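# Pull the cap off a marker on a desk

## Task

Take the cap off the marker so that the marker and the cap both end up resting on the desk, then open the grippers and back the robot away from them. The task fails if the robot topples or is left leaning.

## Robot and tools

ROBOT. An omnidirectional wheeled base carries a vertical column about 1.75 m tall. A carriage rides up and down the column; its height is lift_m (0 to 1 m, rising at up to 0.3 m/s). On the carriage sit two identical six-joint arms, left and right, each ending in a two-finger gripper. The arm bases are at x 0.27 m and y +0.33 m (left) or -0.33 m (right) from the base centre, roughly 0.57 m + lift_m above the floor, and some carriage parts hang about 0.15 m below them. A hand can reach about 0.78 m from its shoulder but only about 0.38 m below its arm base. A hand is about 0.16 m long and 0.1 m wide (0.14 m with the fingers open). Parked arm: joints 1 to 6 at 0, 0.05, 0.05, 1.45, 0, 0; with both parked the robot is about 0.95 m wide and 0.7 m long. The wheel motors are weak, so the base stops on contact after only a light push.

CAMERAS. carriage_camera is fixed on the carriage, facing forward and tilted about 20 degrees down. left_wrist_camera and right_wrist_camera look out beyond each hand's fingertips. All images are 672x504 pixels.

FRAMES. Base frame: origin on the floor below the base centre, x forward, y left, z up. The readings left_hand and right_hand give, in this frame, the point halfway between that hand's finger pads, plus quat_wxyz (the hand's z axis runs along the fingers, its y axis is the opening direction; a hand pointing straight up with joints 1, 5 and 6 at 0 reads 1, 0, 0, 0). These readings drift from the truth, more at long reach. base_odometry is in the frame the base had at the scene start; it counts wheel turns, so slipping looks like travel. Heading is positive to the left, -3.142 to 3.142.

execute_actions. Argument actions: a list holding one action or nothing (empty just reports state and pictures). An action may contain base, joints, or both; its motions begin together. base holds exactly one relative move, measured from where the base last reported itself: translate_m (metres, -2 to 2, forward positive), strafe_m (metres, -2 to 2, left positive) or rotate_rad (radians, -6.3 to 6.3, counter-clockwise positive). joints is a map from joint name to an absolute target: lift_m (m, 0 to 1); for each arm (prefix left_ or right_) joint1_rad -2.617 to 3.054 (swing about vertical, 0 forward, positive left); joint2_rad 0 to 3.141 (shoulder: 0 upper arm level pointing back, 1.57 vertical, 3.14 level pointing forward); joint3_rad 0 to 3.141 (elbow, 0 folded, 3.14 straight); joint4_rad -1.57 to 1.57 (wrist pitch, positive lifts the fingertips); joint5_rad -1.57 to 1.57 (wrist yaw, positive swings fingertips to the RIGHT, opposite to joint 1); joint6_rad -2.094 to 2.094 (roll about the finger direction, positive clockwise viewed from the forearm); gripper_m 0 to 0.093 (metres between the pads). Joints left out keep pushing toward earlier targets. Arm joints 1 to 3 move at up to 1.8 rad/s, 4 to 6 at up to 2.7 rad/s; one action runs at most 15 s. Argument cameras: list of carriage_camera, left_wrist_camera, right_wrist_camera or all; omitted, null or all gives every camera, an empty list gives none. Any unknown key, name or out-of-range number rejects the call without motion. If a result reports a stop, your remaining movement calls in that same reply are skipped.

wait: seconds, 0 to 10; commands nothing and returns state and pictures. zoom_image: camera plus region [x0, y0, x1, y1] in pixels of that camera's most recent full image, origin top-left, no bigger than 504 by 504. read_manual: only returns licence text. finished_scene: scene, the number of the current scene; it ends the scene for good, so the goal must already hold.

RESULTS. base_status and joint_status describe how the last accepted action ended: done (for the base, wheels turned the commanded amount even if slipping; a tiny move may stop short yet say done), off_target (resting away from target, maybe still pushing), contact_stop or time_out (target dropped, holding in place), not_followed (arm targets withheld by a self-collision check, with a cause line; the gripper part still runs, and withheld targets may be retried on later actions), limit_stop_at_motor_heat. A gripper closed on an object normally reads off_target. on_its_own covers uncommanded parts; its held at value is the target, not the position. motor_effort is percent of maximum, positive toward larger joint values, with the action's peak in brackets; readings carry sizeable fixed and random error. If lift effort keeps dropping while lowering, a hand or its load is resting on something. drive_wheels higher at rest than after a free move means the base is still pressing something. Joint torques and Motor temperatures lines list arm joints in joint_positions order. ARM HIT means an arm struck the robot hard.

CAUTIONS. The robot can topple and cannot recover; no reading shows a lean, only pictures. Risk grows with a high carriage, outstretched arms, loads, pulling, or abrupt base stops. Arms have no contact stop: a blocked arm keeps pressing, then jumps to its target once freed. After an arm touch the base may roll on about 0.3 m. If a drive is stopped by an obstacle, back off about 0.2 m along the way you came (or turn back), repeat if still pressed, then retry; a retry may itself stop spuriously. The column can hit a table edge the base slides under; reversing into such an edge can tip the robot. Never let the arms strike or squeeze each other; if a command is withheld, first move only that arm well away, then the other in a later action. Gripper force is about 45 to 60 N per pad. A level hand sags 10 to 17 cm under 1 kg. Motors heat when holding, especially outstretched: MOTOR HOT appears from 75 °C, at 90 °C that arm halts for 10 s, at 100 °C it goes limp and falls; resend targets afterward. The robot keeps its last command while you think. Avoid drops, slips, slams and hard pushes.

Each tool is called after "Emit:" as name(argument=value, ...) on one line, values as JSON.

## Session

Emit:
execute_actions(actions=[], cameras=["carriage_camera"])

Scene clock: 0.00 s.
Joint torques (N m, as the arm reports them, + toward a larger angle): no reading
Motor temperatures (°C, as the motors report them): left_arm=[24 33 28 26 24 25] | right_arm=[26 29 30 23 24 26]
base_odometry: x=+0.000 y=+0.000 heading=+0.000 (m, m, rad; odometry frame)
base_status: not commanded
joint_positions: lift_m=+0.303 left_joint1_rad=+0.007 left_joint2_rad=+0.035 left_joint3_rad=+0.057 left_joint4_rad=+1.421 left_joint5_rad=-0.008 left_joint6_rad=-0.030 left_gripper_m=+0.095 right_joint1_rad=+0.016 right_joint2_rad=+0.040 right_joint3_rad=+0.056 right_joint4_rad=+1.408 right_joint5_rad=-0.033 right_joint6_rad=-0.033 right_gripper_m=+0.094
joint_status: not commanded
motor_effort: lift_m=+30 drive_wheels=+2 (%)
left_hand: x=+0.2943 y=+0.3155 z=+1.3102 quat_wxyz=(+0.998, -0.005, +0.064, -0.011) (m; base frame)
right_hand: x=+0.2993 y=-0.3077 z=+1.3092 quat_wxyz=(+0.997, -0.018, +0.073, -0.007) (m; base frame)
pictures: carriage_camera
Images, in order (width x height): carriage_camera 672x504.

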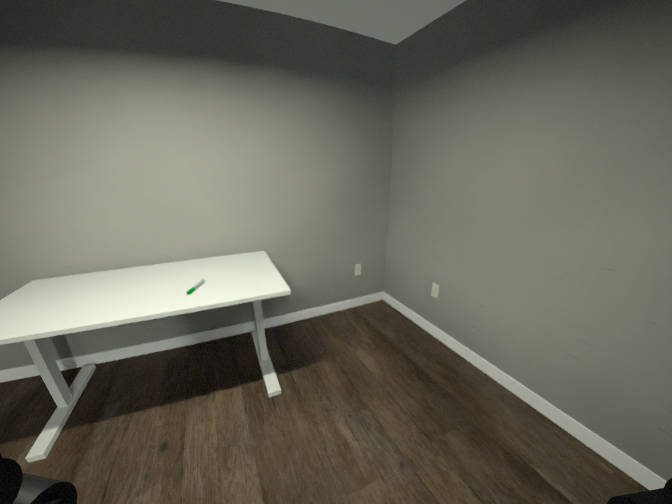

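Emit:
execute_actions(actions=[{"base":{"rotate_rad":0.54},"joints":{"lift_m":0.5}}], cameras=[])

Emit:
execute_actions(actions=[{"base":{"translate_m":0.85},"joints":{"right_joint1_rad":0.5,"right_joint2_rad":2.77,"right_joint3_rad":1.78,"right_joint4_rad":-0.575,"right_joint5_rad":0,"right_joint6_rad":1.3}}], cameras=["carriage_camera","right_wrist_camera"])

Scene clock: 11.57 s.
Joint torques (N m, as the arm reports them, + toward a larger angle): left_arm=[-0.66  4.26  8.   -0.29  0.06 -0.1 ] | right_arm=[-0.21  3.65  5.38 -0.1  -0.04  0.03]
Motor temperatures (°C, as the motors report them): left_arm=[24 33 29 26 24 25] | right_arm=[26 29 31 23 24 26]
base_odometry: x=+0.000 y=+0.000 heading=+0.539 (m, m, rad; odometry frame)
base_status: done
joint_positions: lift_m=+0.500 left_joint1_rad=+0.007 left_joint2_rad=+0.035 left_joint3_rad=+0.057 left_joint4_rad=+1.421 left_joint5_rad=-0.008 left_joint6_rad=-0.030 left_gripper_m=+0.095 right_joint1_rad=+0.016 right_joint2_rad=+0.040 right_joint3_rad=+0.056 right_joint4_rad=+1.408 right_joint5_rad=-0.033 right_joint6_rad=-0.033 right_gripper_m=+0.094
joint_status: all done
motor_effort: lift_m=+30(33) drive_wheels=+13(28) (%)
left_hand: x=+0.2943 y=+0.3155 z=+1.5075 quat_wxyz=(+0.998, -0.005, +0.064, -0.011) (m; base frame)
right_hand: x=+0.2994 y=-0.3077 z=+1.5065 quat_wxyz=(+0.997, -0.018, +0.073, -0.007) (m; base frame)
pictures: none
No camera images: the call's "cameras" was empty. Leave "cameras" out to get every camera's image.

Scene clock: 15.53 s.
Joint torques (N m, as the arm reports them, + toward a larger angle): left_arm=[-0.66  4.26  7.99 -0.31  0.06 -0.1 ] | right_arm=[  0.46 -12.81   5.07   0.29   0.03   0.09]
Motor temperatures (°C, as the motors report them): left_arm=[24 33 29 26 24 25] | right_arm=[26 31 31 23 24 26]
base_odometry: x=+0.729 y=+0.437 heading=+0.540 (m, m, rad; odometry frame)
base_status: done
joint_positions: lift_m=+0.500 left_joint1_rad=+0.007 left_joint2_rad=+0.035 left_joint3_rad=+0.057 left_joint4_rad=+1.421 left_joint5_rad=-0.008 left_joint6_rad=-0.030 left_gripper_m=+0.095 right_joint1_rad=+0.492 right_joint2_rad=+2.780 right_joint3_rad=+1.766 right_joint4_rad=-0.575 right_joint5_rad=-0.005 right_joint6_rad=+1.294 right_gripper_m=+0.094
joint_status: all done
motor_effort: lift_m=+30(30) drive_wheels=-11(40) (%)
left_hand: x=+0.2943 y=+0.3155 z=+1.5074 quat_wxyz=(+0.998, -0.005, +0.064, -0.011) (m; base frame)
right_hand: x=+0.6534 y=-0.1040 z=+0.8604 quat_wxyz=(-0.007, +0.391, +0.921, -0.005) (m; base frame)
pictures: carriage_camera, right_wrist_camera
Images, in order (width x height): carriage_camera 672x504, right_wrist_camera 672x504.

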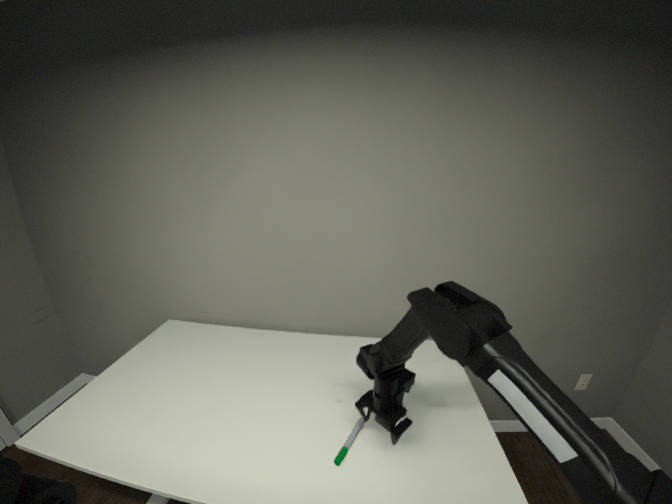

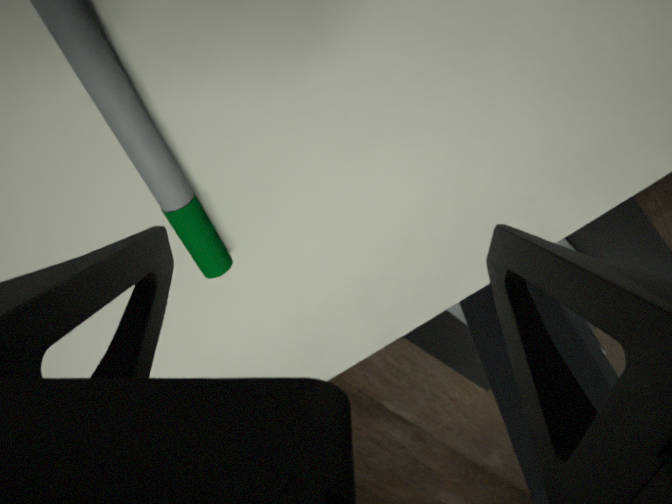

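Emit:
execute_actions(actions=[{"base":{"translate_m":0.115},"joints":{"lift_m":0.43,"right_joint1_rad":0.62,"right_joint6_rad":1.14}}], cameras=["carriage_camera","right_wrist_camera"])

Scene clock: 25.47 s.
Joint torques (N m, as the arm reports them, + toward a larger angle): left_arm=[-0.66  4.26  8.06 -0.3   0.06 -0.1 ] | right_arm=[ -0.75 -12.79   5.02   0.32   0.02  -0.01]
Motor temperatures (°C, as the motors report them): left_arm=[24 33 30 26 24 25] | right_arm=[26 37 32 23 24 26]
base_odometry: x=+0.828 y=+0.497 heading=+0.541 (m, m, rad; odometry frame)
base_status: done
joint_positions: lift_m=+0.430 left_joint1_rad=+0.007 left_joint2_rad=+0.035 left_joint3_rad=+0.057 left_joint4_rad=+1.422 left_joint5_rad=-0.008 left_joint6_rad=-0.030 left_gripper_m=+0.095 right_joint1_rad=+0.627 right_joint2_rad=+2.780 right_joint3_rad=+1.766 right_joint4_rad=-0.577 right_joint5_rad=-0.004 right_joint6_rad=+1.144 right_gripper_m=+0.094
joint_status: all done
motor_effort: lift_m=+31(32) drive_wheels=-11(33) (%)
left_hand: x=+0.2942 y=+0.3155 z=+1.4374 quat_wxyz=(+0.998, -0.005, +0.064, -0.011) (m; base frame)
right_hand: x=+0.6207 y=-0.0537 z=+0.7900 quat_wxyz=(-0.008, +0.256, +0.967, -0.007) (m; base frame)
pictures: carriage_camera, right_wrist_camera
Images, in order (width x height): carriage_camera 672x504, right_wrist_camera 672x504.

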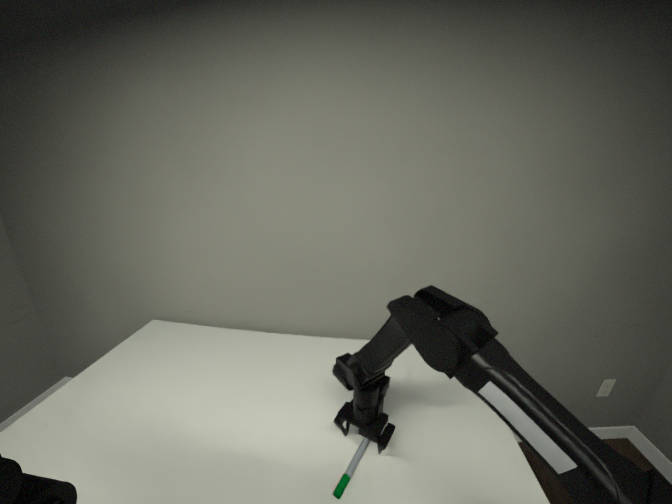

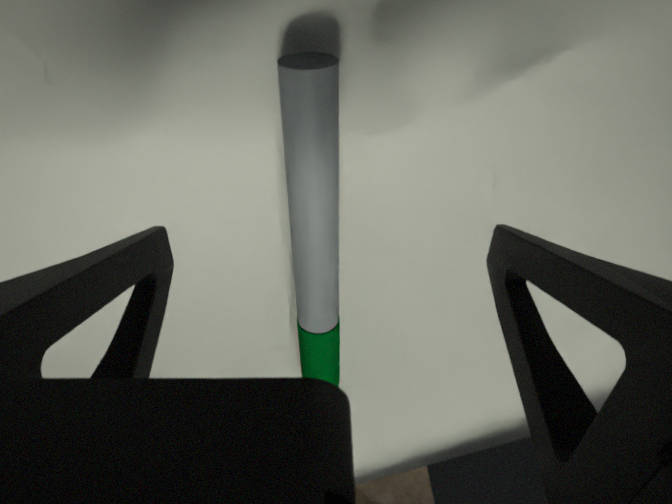

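Emit:
execute_actions(actions=[{"base":{"translate_m":0.012},"joints":{"lift_m":0.385}}], cameras=["right_wrist_camera"])

Scene clock: 32.47 s.
Joint torques (N m, as the arm reports them, + toward a larger angle): left_arm=[-0.68  4.25  7.95 -0.3   0.05 -0.1 ] | right_arm=[ -0.7  -13.01   5.03   0.3    0.02  -0.01]
Motor temperatures (°C, as the motors report them): left_arm=[24 32 31 26 24 25] | right_arm=[26 41 32 23 24 26]
base_odometry: x=+0.838 y=+0.503 heading=+0.542 (m, m, rad; odometry frame)
base_status: done
joint_positions: lift_m=+0.385 left_joint1_rad=+0.007 left_joint2_rad=+0.035 left_joint3_rad=+0.057 left_joint4_rad=+1.421 left_joint5_rad=-0.008 left_joint6_rad=-0.030 left_gripper_m=+0.095 right_joint1_rad=+0.627 right_joint2_rad=+2.782 right_joint3_rad=+1.766 right_joint4_rad=-0.577 right_joint5_rad=-0.004 right_joint6_rad=+1.144 right_gripper_m=+0.094
joint_status: all done
motor_effort: lift_m=+31(33) drive_wheels=-5(31) (%)
left_hand: x=+0.2943 y=+0.3155 z=+1.3924 quat_wxyz=(+0.998, -0.005, +0.064, -0.011) (m; base frame)
right_hand: x=+0.6206 y=-0.0541 z=+0.7444 quat_wxyz=(-0.008, +0.256, +0.967, -0.007) (m; base frame)
pictures: right_wrist_camera
Images, in order (width x height): right_wrist_camera 672x504.

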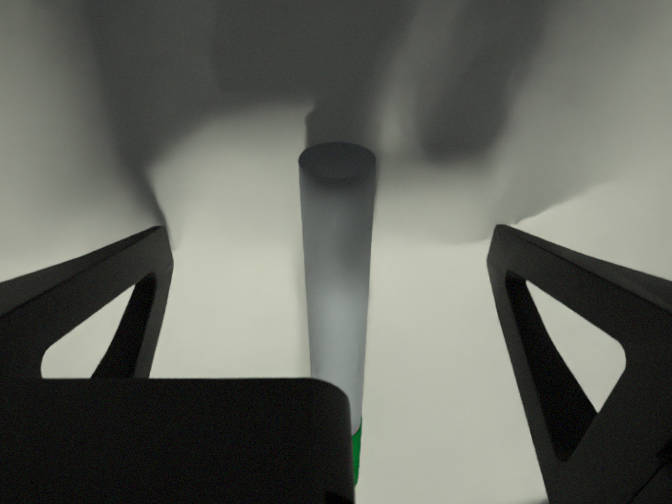

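Emit:
execute_actions(actions=[{"joints":{"lift_m":0.379,"right_gripper_m":0}}], cameras=[])

Emit:
execute_actions(actions=[{"joints":{"lift_m":0.43,"right_joint1_rad":0.52,"right_joint6_rad":2.08,"left_joint1_rad":-0.36,"left_joint2_rad":2.82,"left_joint3_rad":1.76,"left_joint4_rad":-0.42,"left_joint5_rad":0.47,"left_joint6_rad":-2.08}}])

Scene clock: 38.23 s.
Joint torques (N m, as the arm reports them, + toward a larger angle): left_arm=[-0.65  4.31  7.89 -0.31  0.06 -0.1 ] | right_arm=[ -0.71 -12.52   5.09   0.27   0.02  -0.01]
Motor temperatures (°C, as the motors report them): left_arm=[24 32 31 26 24 25] | right_arm=[26 43 32 23 24 26]
base_odometry: x=+0.838 y=+0.503 heading=+0.542 (m, m, rad; odometry frame)
base_status: not commanded
joint_positions: lift_m=+0.379 left_joint1_rad=+0.007 left_joint2_rad=+0.035 left_joint3_rad=+0.057 left_joint4_rad=+1.421 left_joint5_rad=-0.008 left_joint6_rad=-0.030 left_gripper_m=+0.095 right_joint1_rad=+0.627 right_joint2_rad=+2.776 right_joint3_rad=+1.766 right_joint4_rad=-0.571 right_joint5_rad=-0.006 right_joint6_rad=+1.144 right_gripper_m=+0.017
joint_status: right_gripper_m off_target (ended at +0.017, target +0.000); the others done
motor_effort: lift_m=+30(31) drive_wheels=-2(6) (%)
left_hand: x=+0.2943 y=+0.3155 z=+1.3864 quat_wxyz=(+0.998, -0.005, +0.064, -0.011) (m; base frame)
right_hand: x=+0.6232 y=-0.0518 z=+0.7410 quat_wxyz=(-0.005, +0.256, +0.967, -0.002) (m; base frame)
pictures: none
No camera images: the call's "cameras" was empty. Leave "cameras" out to get every camera's image.

Scene clock: 40.67 s.
Joint torques (N m, as the arm reports them, + toward a larger angle): left_arm=[ -1.02 -12.     6.73   0.22   0.37  -0.16] | right_arm=[  0.47 -12.19   5.02   0.19  -0.02   0.08]
Motor temperatures (°C, as the motors report them): left_arm=[24 33 31 26 24 25] | right_arm=[26 44 32 23 24 26]
base_odometry: x=+0.838 y=+0.503 heading=+0.542 (m, m, rad; odometry frame)
base_status: not commanded
joint_positions: lift_m=+0.430 left_joint1_rad=-0.355 left_joint2_rad=+2.807 left_joint3_rad=+1.758 left_joint4_rad=-0.411 left_joint5_rad=+0.461 left_joint6_rad=-2.075 left_gripper_m=+0.095 right_joint1_rad=+0.511 right_joint2_rad=+2.772 right_joint3_rad=+1.766 right_joint4_rad=-0.572 right_joint5_rad=+0.001 right_joint6_rad=+2.075 right_gripper_m=+0.017
joint_status: all done
motor_effort: lift_m=+30(37) drive_wheels=+4(2) (%)
left_hand: x=+0.6758 y=+0.0793 z=+0.7963 quat_wxyz=(-0.195, -0.728, +0.644, -0.130) (m; base frame)
right_hand: x=+0.6524 y=-0.0959 z=+0.7934 quat_wxyz=(-0.001, +0.705, +0.709, -0.004) (m; base frame)
pictures: carriage_camera, left_wrist_camera, right_wrist_camera
Images, in order (width x height): carriage_camera 672x504, left_wrist_camera 672x504, right_wrist_camera 672x504.

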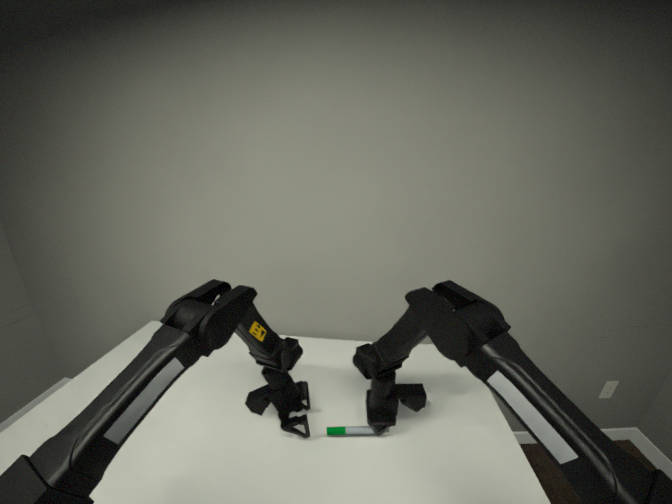

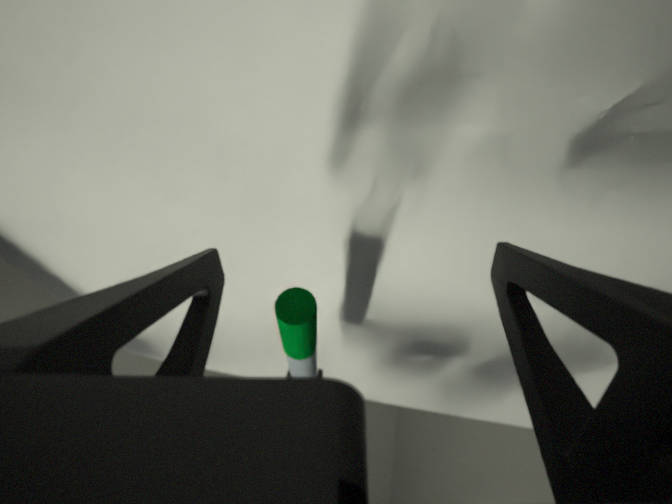

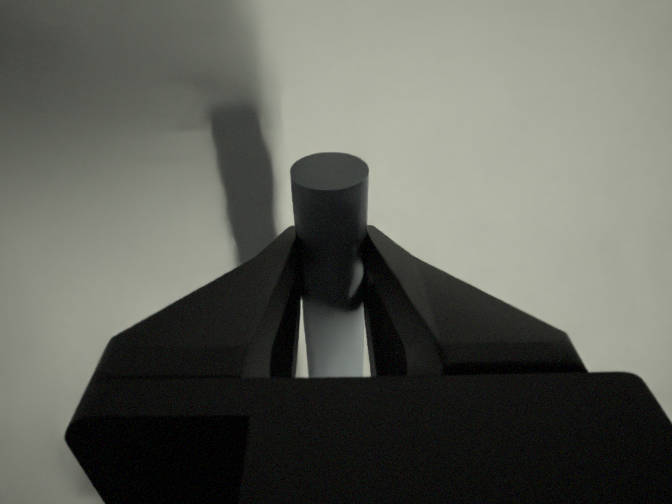

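Emit:
execute_actions(actions=[{"joints":{"left_joint1_rad":-0.53,"left_joint2_rad":2.835,"left_joint4_rad":-0.3}}], cameras=["carriage_camera","left_wrist_camera"])

Scene clock: 47.13 s.
Joint torques (N m, as the arm reports them, + toward a larger angle): left_arm=[ -0.51 -11.22   6.95   0.6    0.27  -0.15] | right_arm=[  0.53 -12.2    5.01   0.2   -0.02   0.08]
Motor temperatures (°C, as the motors report them): left_arm=[24 37 31 26 24 25] | right_arm=[26 46 32 23 24 26]
base_odometry: x=+0.838 y=+0.503 heading=+0.542 (m, m, rad; odometry frame)
base_status: not commanded
joint_positions: lift_m=+0.430 left_joint1_rad=-0.532 left_joint2_rad=+2.807 left_joint3_rad=+1.758 left_joint4_rad=-0.307 left_joint5_rad=+0.470 left_joint6_rad=-2.075 left_gripper_m=+0.095 right_joint1_rad=+0.511 right_joint2_rad=+2.772 right_joint3_rad=+1.766 right_joint4_rad=-0.572 right_joint5_rad=+0.001 right_joint6_rad=+2.075 right_gripper_m=+0.017
joint_status: all done
motor_effort: lift_m=+30(31) drive_wheels=+5(5) (%)
left_hand: x=+0.6473 y=-0.0026 z=+0.8008 quat_wxyz=(-0.196, -0.656, +0.711, -0.161) (m; base frame)
right_hand: x=+0.6524 y=-0.0959 z=+0.7934 quat_wxyz=(-0.001, +0.705, +0.709, -0.004) (m; base frame)
pictures: carriage_camera, left_wrist_camera
Images, in order (width x height): carriage_camera 672x504, left_wrist_camera 672x504.

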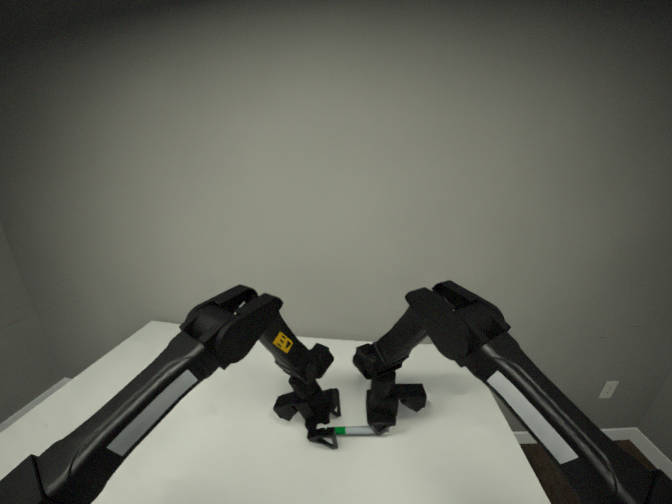

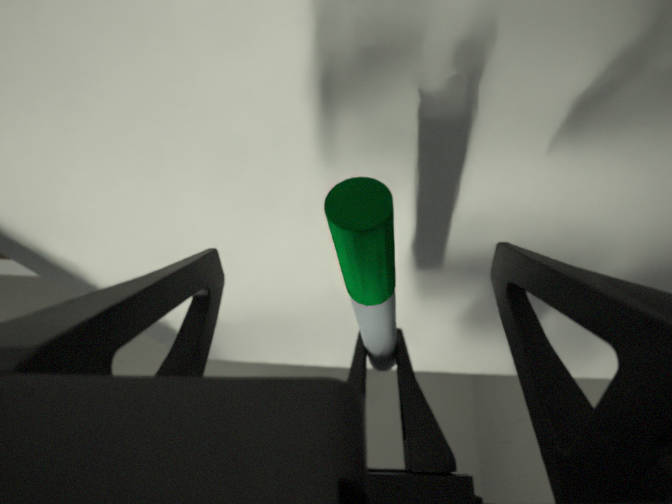

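Emit:
execute_actions(actions=[{"joints":{"left_joint2_rad":2.86,"left_joint4_rad":-0.25,"left_gripper_m":0.045}}], cameras=["left_wrist_camera"])

Scene clock: 51.20 s.
Joint torques (N m, as the arm reports them, + toward a larger angle): left_arm=[ -0.52 -11.23   6.86   0.71   0.28  -0.15] | right_arm=[  0.53 -12.23   5.04   0.2   -0.02   0.08]
Motor temperatures (°C, as the motors report them): left_arm=[24 38 31 26 24 25] | right_arm=[26 47 32 23 24 26]
base_odometry: x=+0.838 y=+0.503 heading=+0.542 (m, m, rad; odometry frame)
base_status: not commanded
joint_positions: lift_m=+0.430 left_joint1_rad=-0.532 left_joint2_rad=+2.833 left_joint3_rad=+1.758 left_joint4_rad=-0.262 left_joint5_rad=+0.470 left_joint6_rad=-2.075 left_gripper_m=+0.045 right_joint1_rad=+0.511 right_joint2_rad=+2.772 right_joint3_rad=+1.766 right_joint4_rad=-0.572 right_joint5_rad=+0.001 right_joint6_rad=+2.075 right_gripper_m=+0.017
joint_status: all done
motor_effort: lift_m=+30(30) drive_wheels=+13(2) (%)
left_hand: x=+0.6487 y=-0.0034 z=+0.7908 quat_wxyz=(-0.193, -0.654, +0.711, -0.170) (m; base frame)
right_hand: x=+0.6524 y=-0.0959 z=+0.7934 quat_wxyz=(-0.001, +0.705, +0.709, -0.004) (m; base frame)
pictures: left_wrist_camera
Images, in order (width x height): left_wrist_camera 672x504.

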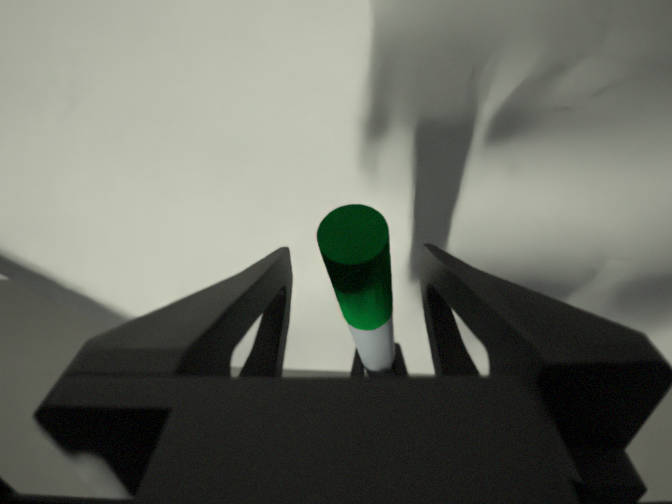

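Emit:
execute_actions(actions=[{"joints":{"left_gripper_m":0}}], cameras=[])

Emit:
execute_actions(actions=[{"joints":{"right_joint1_rad":0.42,"left_joint1_rad":-0.44,"lift_m":0.4}}])

Scene clock: 57.00 s.
Joint torques (N m, as the arm reports them, + toward a larger angle): left_arm=[ -0.51 -11.28   6.86   0.67   0.29  -0.14] | right_arm=[  0.49 -12.23   5.01   0.24  -0.02   0.09]
Motor temperatures (°C, as the motors report them): left_arm=[24 41 31 27 24 25] | right_arm=[26 48 33 23 24 26]
base_odometry: x=+0.838 y=+0.503 heading=+0.542 (m, m, rad; odometry frame)
base_status: not commanded
joint_positions: lift_m=+0.430 left_joint1_rad=-0.532 left_joint2_rad=+2.833 left_joint3_rad=+1.758 left_joint4_rad=-0.258 left_joint5_rad=+0.469 left_joint6_rad=-2.075 left_gripper_m=+0.018 right_joint1_rad=+0.511 right_joint2_rad=+2.772 right_joint3_rad=+1.766 right_joint4_rad=-0.576 right_joint5_rad=+0.000 right_joint6_rad=+2.074 right_gripper_m=+0.017
joint_status: left_gripper_m off_target (ended at +0.018, target +0.000)
motor_effort: lift_m=+30(30) drive_wheels=+6(10) (%)
left_hand: x=+0.6496 y=-0.0037 z=+0.7909 quat_wxyz=(-0.192, -0.654, +0.711, -0.172) (m; base frame)
right_hand: x=+0.6515 y=-0.0961 z=+0.7934 quat_wxyz=(-0.002, +0.704, +0.710, -0.005) (m; base frame)
pictures: none
No camera images: the call's "cameras" was empty. Leave "cameras" out to get every camera's image.

Scene clock: 57.83 s.
Joint torques (N m, as the arm reports them, + toward a larger angle): left_arm=[ -1.09 -12.06   6.76   0.57   0.23  -0.14] | right_arm=[  0.53 -12.92   4.99   0.14   0.     0.07]
Motor temperatures (°C, as the motors report them): left_arm=[24 41 31 27 24 25] | right_arm=[26 49 33 23 24 26]
base_odometry: x=+0.838 y=+0.503 heading=+0.542 (m, m, rad; odometry frame)
base_status: not commanded
joint_positions: lift_m=+0.400 left_joint1_rad=-0.434 left_joint2_rad=+2.847 left_joint3_rad=+1.758 left_joint4_rad=-0.252 left_joint5_rad=+0.474 left_joint6_rad=-2.075 left_gripper_m=+0.018 right_joint1_rad=+0.410 right_joint2_rad=+2.782 right_joint3_rad=+1.766 right_joint4_rad=-0.570 right_joint5_rad=-0.002 right_joint6_rad=+2.076 right_gripper_m=+0.017
joint_status: all done
motor_effort: lift_m=+30(33) drive_wheels=+6(12) (%)
left_hand: x=+0.6757 y=+0.0365 z=+0.7551 quat_wxyz=(-0.187, -0.688, +0.678, -0.178) (m; base frame)
right_hand: x=+0.6698 y=-0.1368 z=+0.7593 quat_wxyz=(-0.003, +0.740, +0.673, -0.007) (m; base frame)
pictures: carriage_camera, left_wrist_camera, right_wrist_camera
Images, in order (width x height): carriage_camera 672x504, left_wrist_camera 672x504, right_wrist_camera 672x504.

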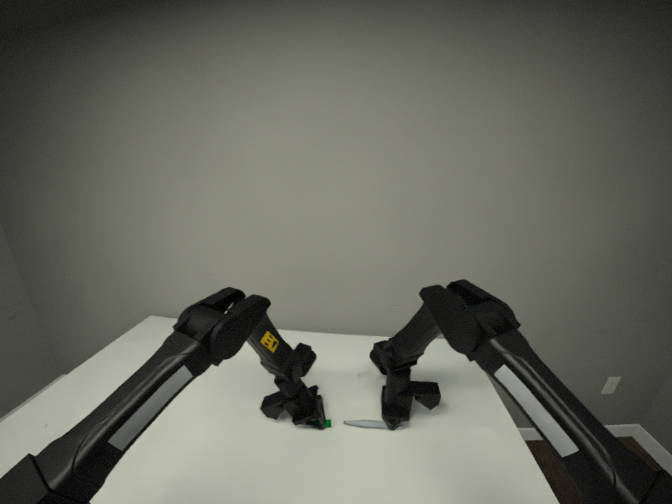

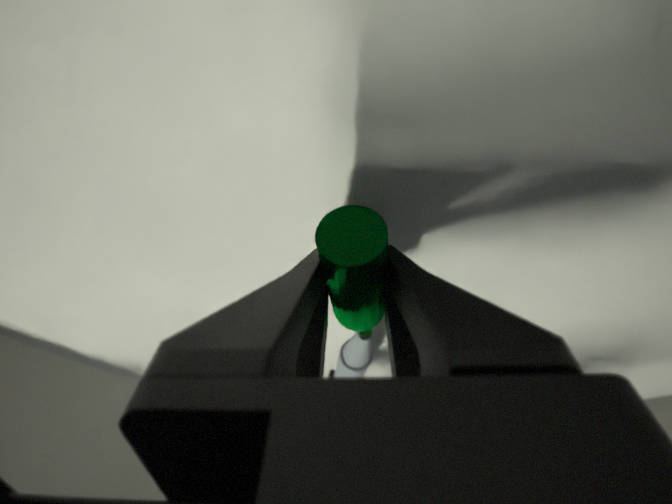

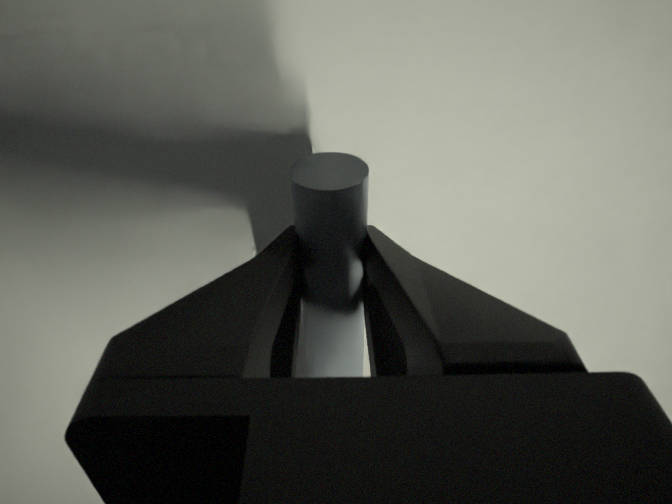

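Emit:
execute_actions(actions=[{"joints":{"lift_m":0.383}}], cameras=[])

Emit:
execute_actions(actions=[{"joints":{"right_gripper_m":0.05,"left_gripper_m":0.05}}], cameras=[])

Emit:
execute_actions(actions=[{"joints":{"lift_m":0.43}}], cameras=[])

Emit:
execute_actions(actions=[{"base":{"translate_m":-0.3},"joints":{"lift_m":0.5,"left_joint1_rad":0,"left_joint2_rad":0.1,"left_joint3_rad":0.1,"left_joint4_rad":0.5,"right_joint1_rad":0,"right_joint2_rad":0.1,"right_joint3_rad":0.1,"right_joint4_rad":0.5,"left_joint5_rad":0}}], cameras=["carriage_camera"])

Scene clock: 67.20 s.
Joint torques (N m, as the arm reports them, + toward a larger angle): left_arm=[ -1.16 -11.5    6.9    0.57   0.01  -0.15] | right_arm=[  0.52 -12.77   5.     0.17   0.01   0.07]
Motor temperatures (°C, as the motors report them): left_arm=[24 45 31 27 24 25] | right_arm=[26 51 33 23 24 26]
base_odometry: x=+0.838 y=+0.503 heading=+0.542 (m, m, rad; odometry frame)
base_status: not commanded
joint_positions: lift_m=+0.383 left_joint1_rad=-0.433 left_joint2_rad=+2.837 left_joint3_rad=+1.758 left_joint4_rad=-0.245 left_joint5_rad=+0.495 left_joint6_rad=-2.075 left_gripper_m=+0.018 right_joint1_rad=+0.410 right_joint2_rad=+2.780 right_joint3_rad=+1.766 right_joint4_rad=-0.571 right_joint5_rad=-0.004 right_joint6_rad=+2.076 right_gripper_m=+0.017
joint_status: all done
motor_effort: lift_m=+30(31) drive_wheels=+8(8) (%)
left_hand: x=+0.6785 y=+0.0319 z=+0.7449 quat_wxyz=(-0.194, -0.684, +0.678, -0.189) (m; base frame)
right_hand: x=+0.6699 y=-0.1363 z=+0.7432 quat_wxyz=(-0.004, +0.740, +0.673, -0.006) (m; base frame)
pictures: none
No camera images: the call's "cameras" was empty. Leave "cameras" out to get every camera's image.

Scene clock: 67.80 s.
Joint torques (N m, as the arm reports them, + toward a larger angle): left_arm=[ -1.12 -11.61   6.88   0.55  -0.06  -0.15] | right_arm=[  0.55 -12.77   4.97   0.17   0.01   0.07]
Motor temperatures (°C, as the motors report them): left_arm=[24 45 31 27 24 25] | right_arm=[26 52 33 23 24 26]
base_odometry: x=+0.838 y=+0.503 heading=+0.542 (m, m, rad; odometry frame)
base_status: not commanded
joint_positions: lift_m=+0.383 left_joint1_rad=-0.433 left_joint2_rad=+2.837 left_joint3_rad=+1.758 left_joint4_rad=-0.244 left_joint5_rad=+0.501 left_joint6_rad=-2.075 left_gripper_m=+0.050 right_joint1_rad=+0.410 right_joint2_rad=+2.780 right_joint3_rad=+1.766 right_joint4_rad=-0.571 right_joint5_rad=-0.004 right_joint6_rad=+2.076 right_gripper_m=+0.050
joint_status: all done
motor_effort: lift_m=+30(30) drive_wheels=+5(4) (%)
left_hand: x=+0.6780 y=+0.0310 z=+0.7454 quat_wxyz=(-0.197, -0.683, +0.678, -0.190) (m; base frame)
right_hand: x=+0.6699 y=-0.1363 z=+0.7432 quat_wxyz=(-0.004, +0.740, +0.673, -0.006) (m; base frame)
pictures: none
No camera images: the call's "cameras" was empty. Leave "cameras" out to get every camera's image.

Scene clock: 68.53 s.
Joint torques (N m, as the arm reports them, + toward a larger angle): left_arm=[ -1.15 -12.06   6.73   0.54   0.14  -0.14] | right_arm=[  0.52 -12.2    5.03   0.21   0.01   0.07]
Motor temperatures (°C, as the motors report them): left_arm=[24 45 31 27 24 25] | right_arm=[26 52 33 23 24 26]
base_odometry: x=+0.838 y=+0.503 heading=+0.542 (m, m, rad; odometry frame)
base_status: not commanded
joint_positions: lift_m=+0.430 left_joint1_rad=-0.434 left_joint2_rad=+2.846 left_joint3_rad=+1.758 left_joint4_rad=-0.243 left_joint5_rad=+0.482 left_joint6_rad=-2.075 left_gripper_m=+0.050 right_joint1_rad=+0.410 right_joint2_rad=+2.773 right_joint3_rad=+1.766 right_joint4_rad=-0.574 right_joint5_rad=-0.003 right_joint6_rad=+2.076 right_gripper_m=+0.050
joint_status: all done
motor_effort: lift_m=+30(35) drive_wheels=+6(8) (%)
left_hand: x=+0.6773 y=+0.0344 z=+0.7870 quat_wxyz=(-0.189, -0.686, +0.678, -0.184) (m; base frame)
right_hand: x=+0.6715 y=-0.1357 z=+0.7932 quat_wxyz=(-0.003, +0.740, +0.673, -0.004) (m; base frame)
pictures: none
No camera images: the call's "cameras" was empty. Leave "cameras" out to get every camera's image.

Scene clock: 71.10 s.
Joint torques (N m, as the arm reports them, + toward a larger angle): left_arm=[-1.06  1.26  8.4   1.68  0.11 -0.08] | right_arm=[ 0.46  1.42  5.83  2.03 -0.12  0.  ]
Motor temperatures (°C, as the motors report them): left_arm=[24 45 31 27 24 25] | right_arm=[26 51 33 24 24 26]
base_odometry: x=+0.581 y=+0.348 heading=+0.543 (m, m, rad; odometry frame)
base_status: done
joint_positions: lift_m=+0.500 left_joint1_rad=+0.005 left_joint2_rad=+0.118 left_joint3_rad=+0.118 left_joint4_rad=+0.510 left_joint5_rad=-0.001 left_joint6_rad=-2.075 left_gripper_m=+0.050 right_joint1_rad=-0.009 right_joint2_rad=+0.107 right_joint3_rad=+0.111 right_joint4_rad=+0.491 right_joint5_rad=+0.003 right_joint6_rad=+2.076 right_gripper_m=+0.050
joint_status: all done
motor_effort: lift_m=+29(36) drive_wheels=-10(41) (%)
left_hand: x=+0.4805 y=+0.3152 z=+1.4003 quat_wxyz=(+0.441, -0.436, +0.256, -0.742) (m; base frame)
right_hand: x=+0.4817 y=-0.3164 z=+1.3951 quat_wxyz=(+0.440, +0.443, +0.257, +0.738) (m; base frame)
pictures: carriage_camera
Images, in order (width x height): carriage_camera 672x504.

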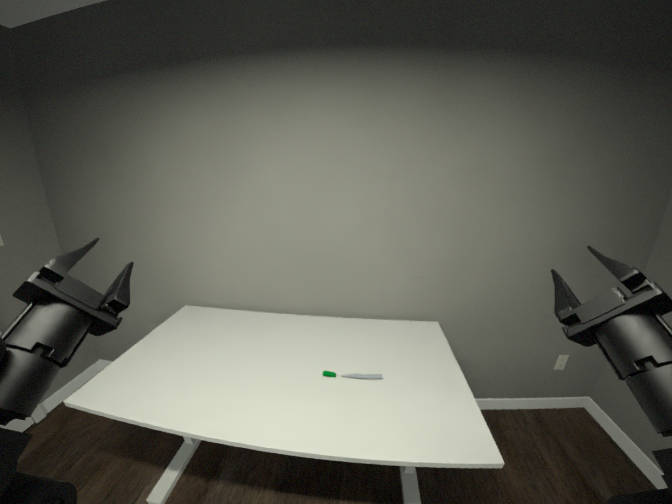

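Emit:
finished_scene(scene=2)

The scene is finished: the task was done.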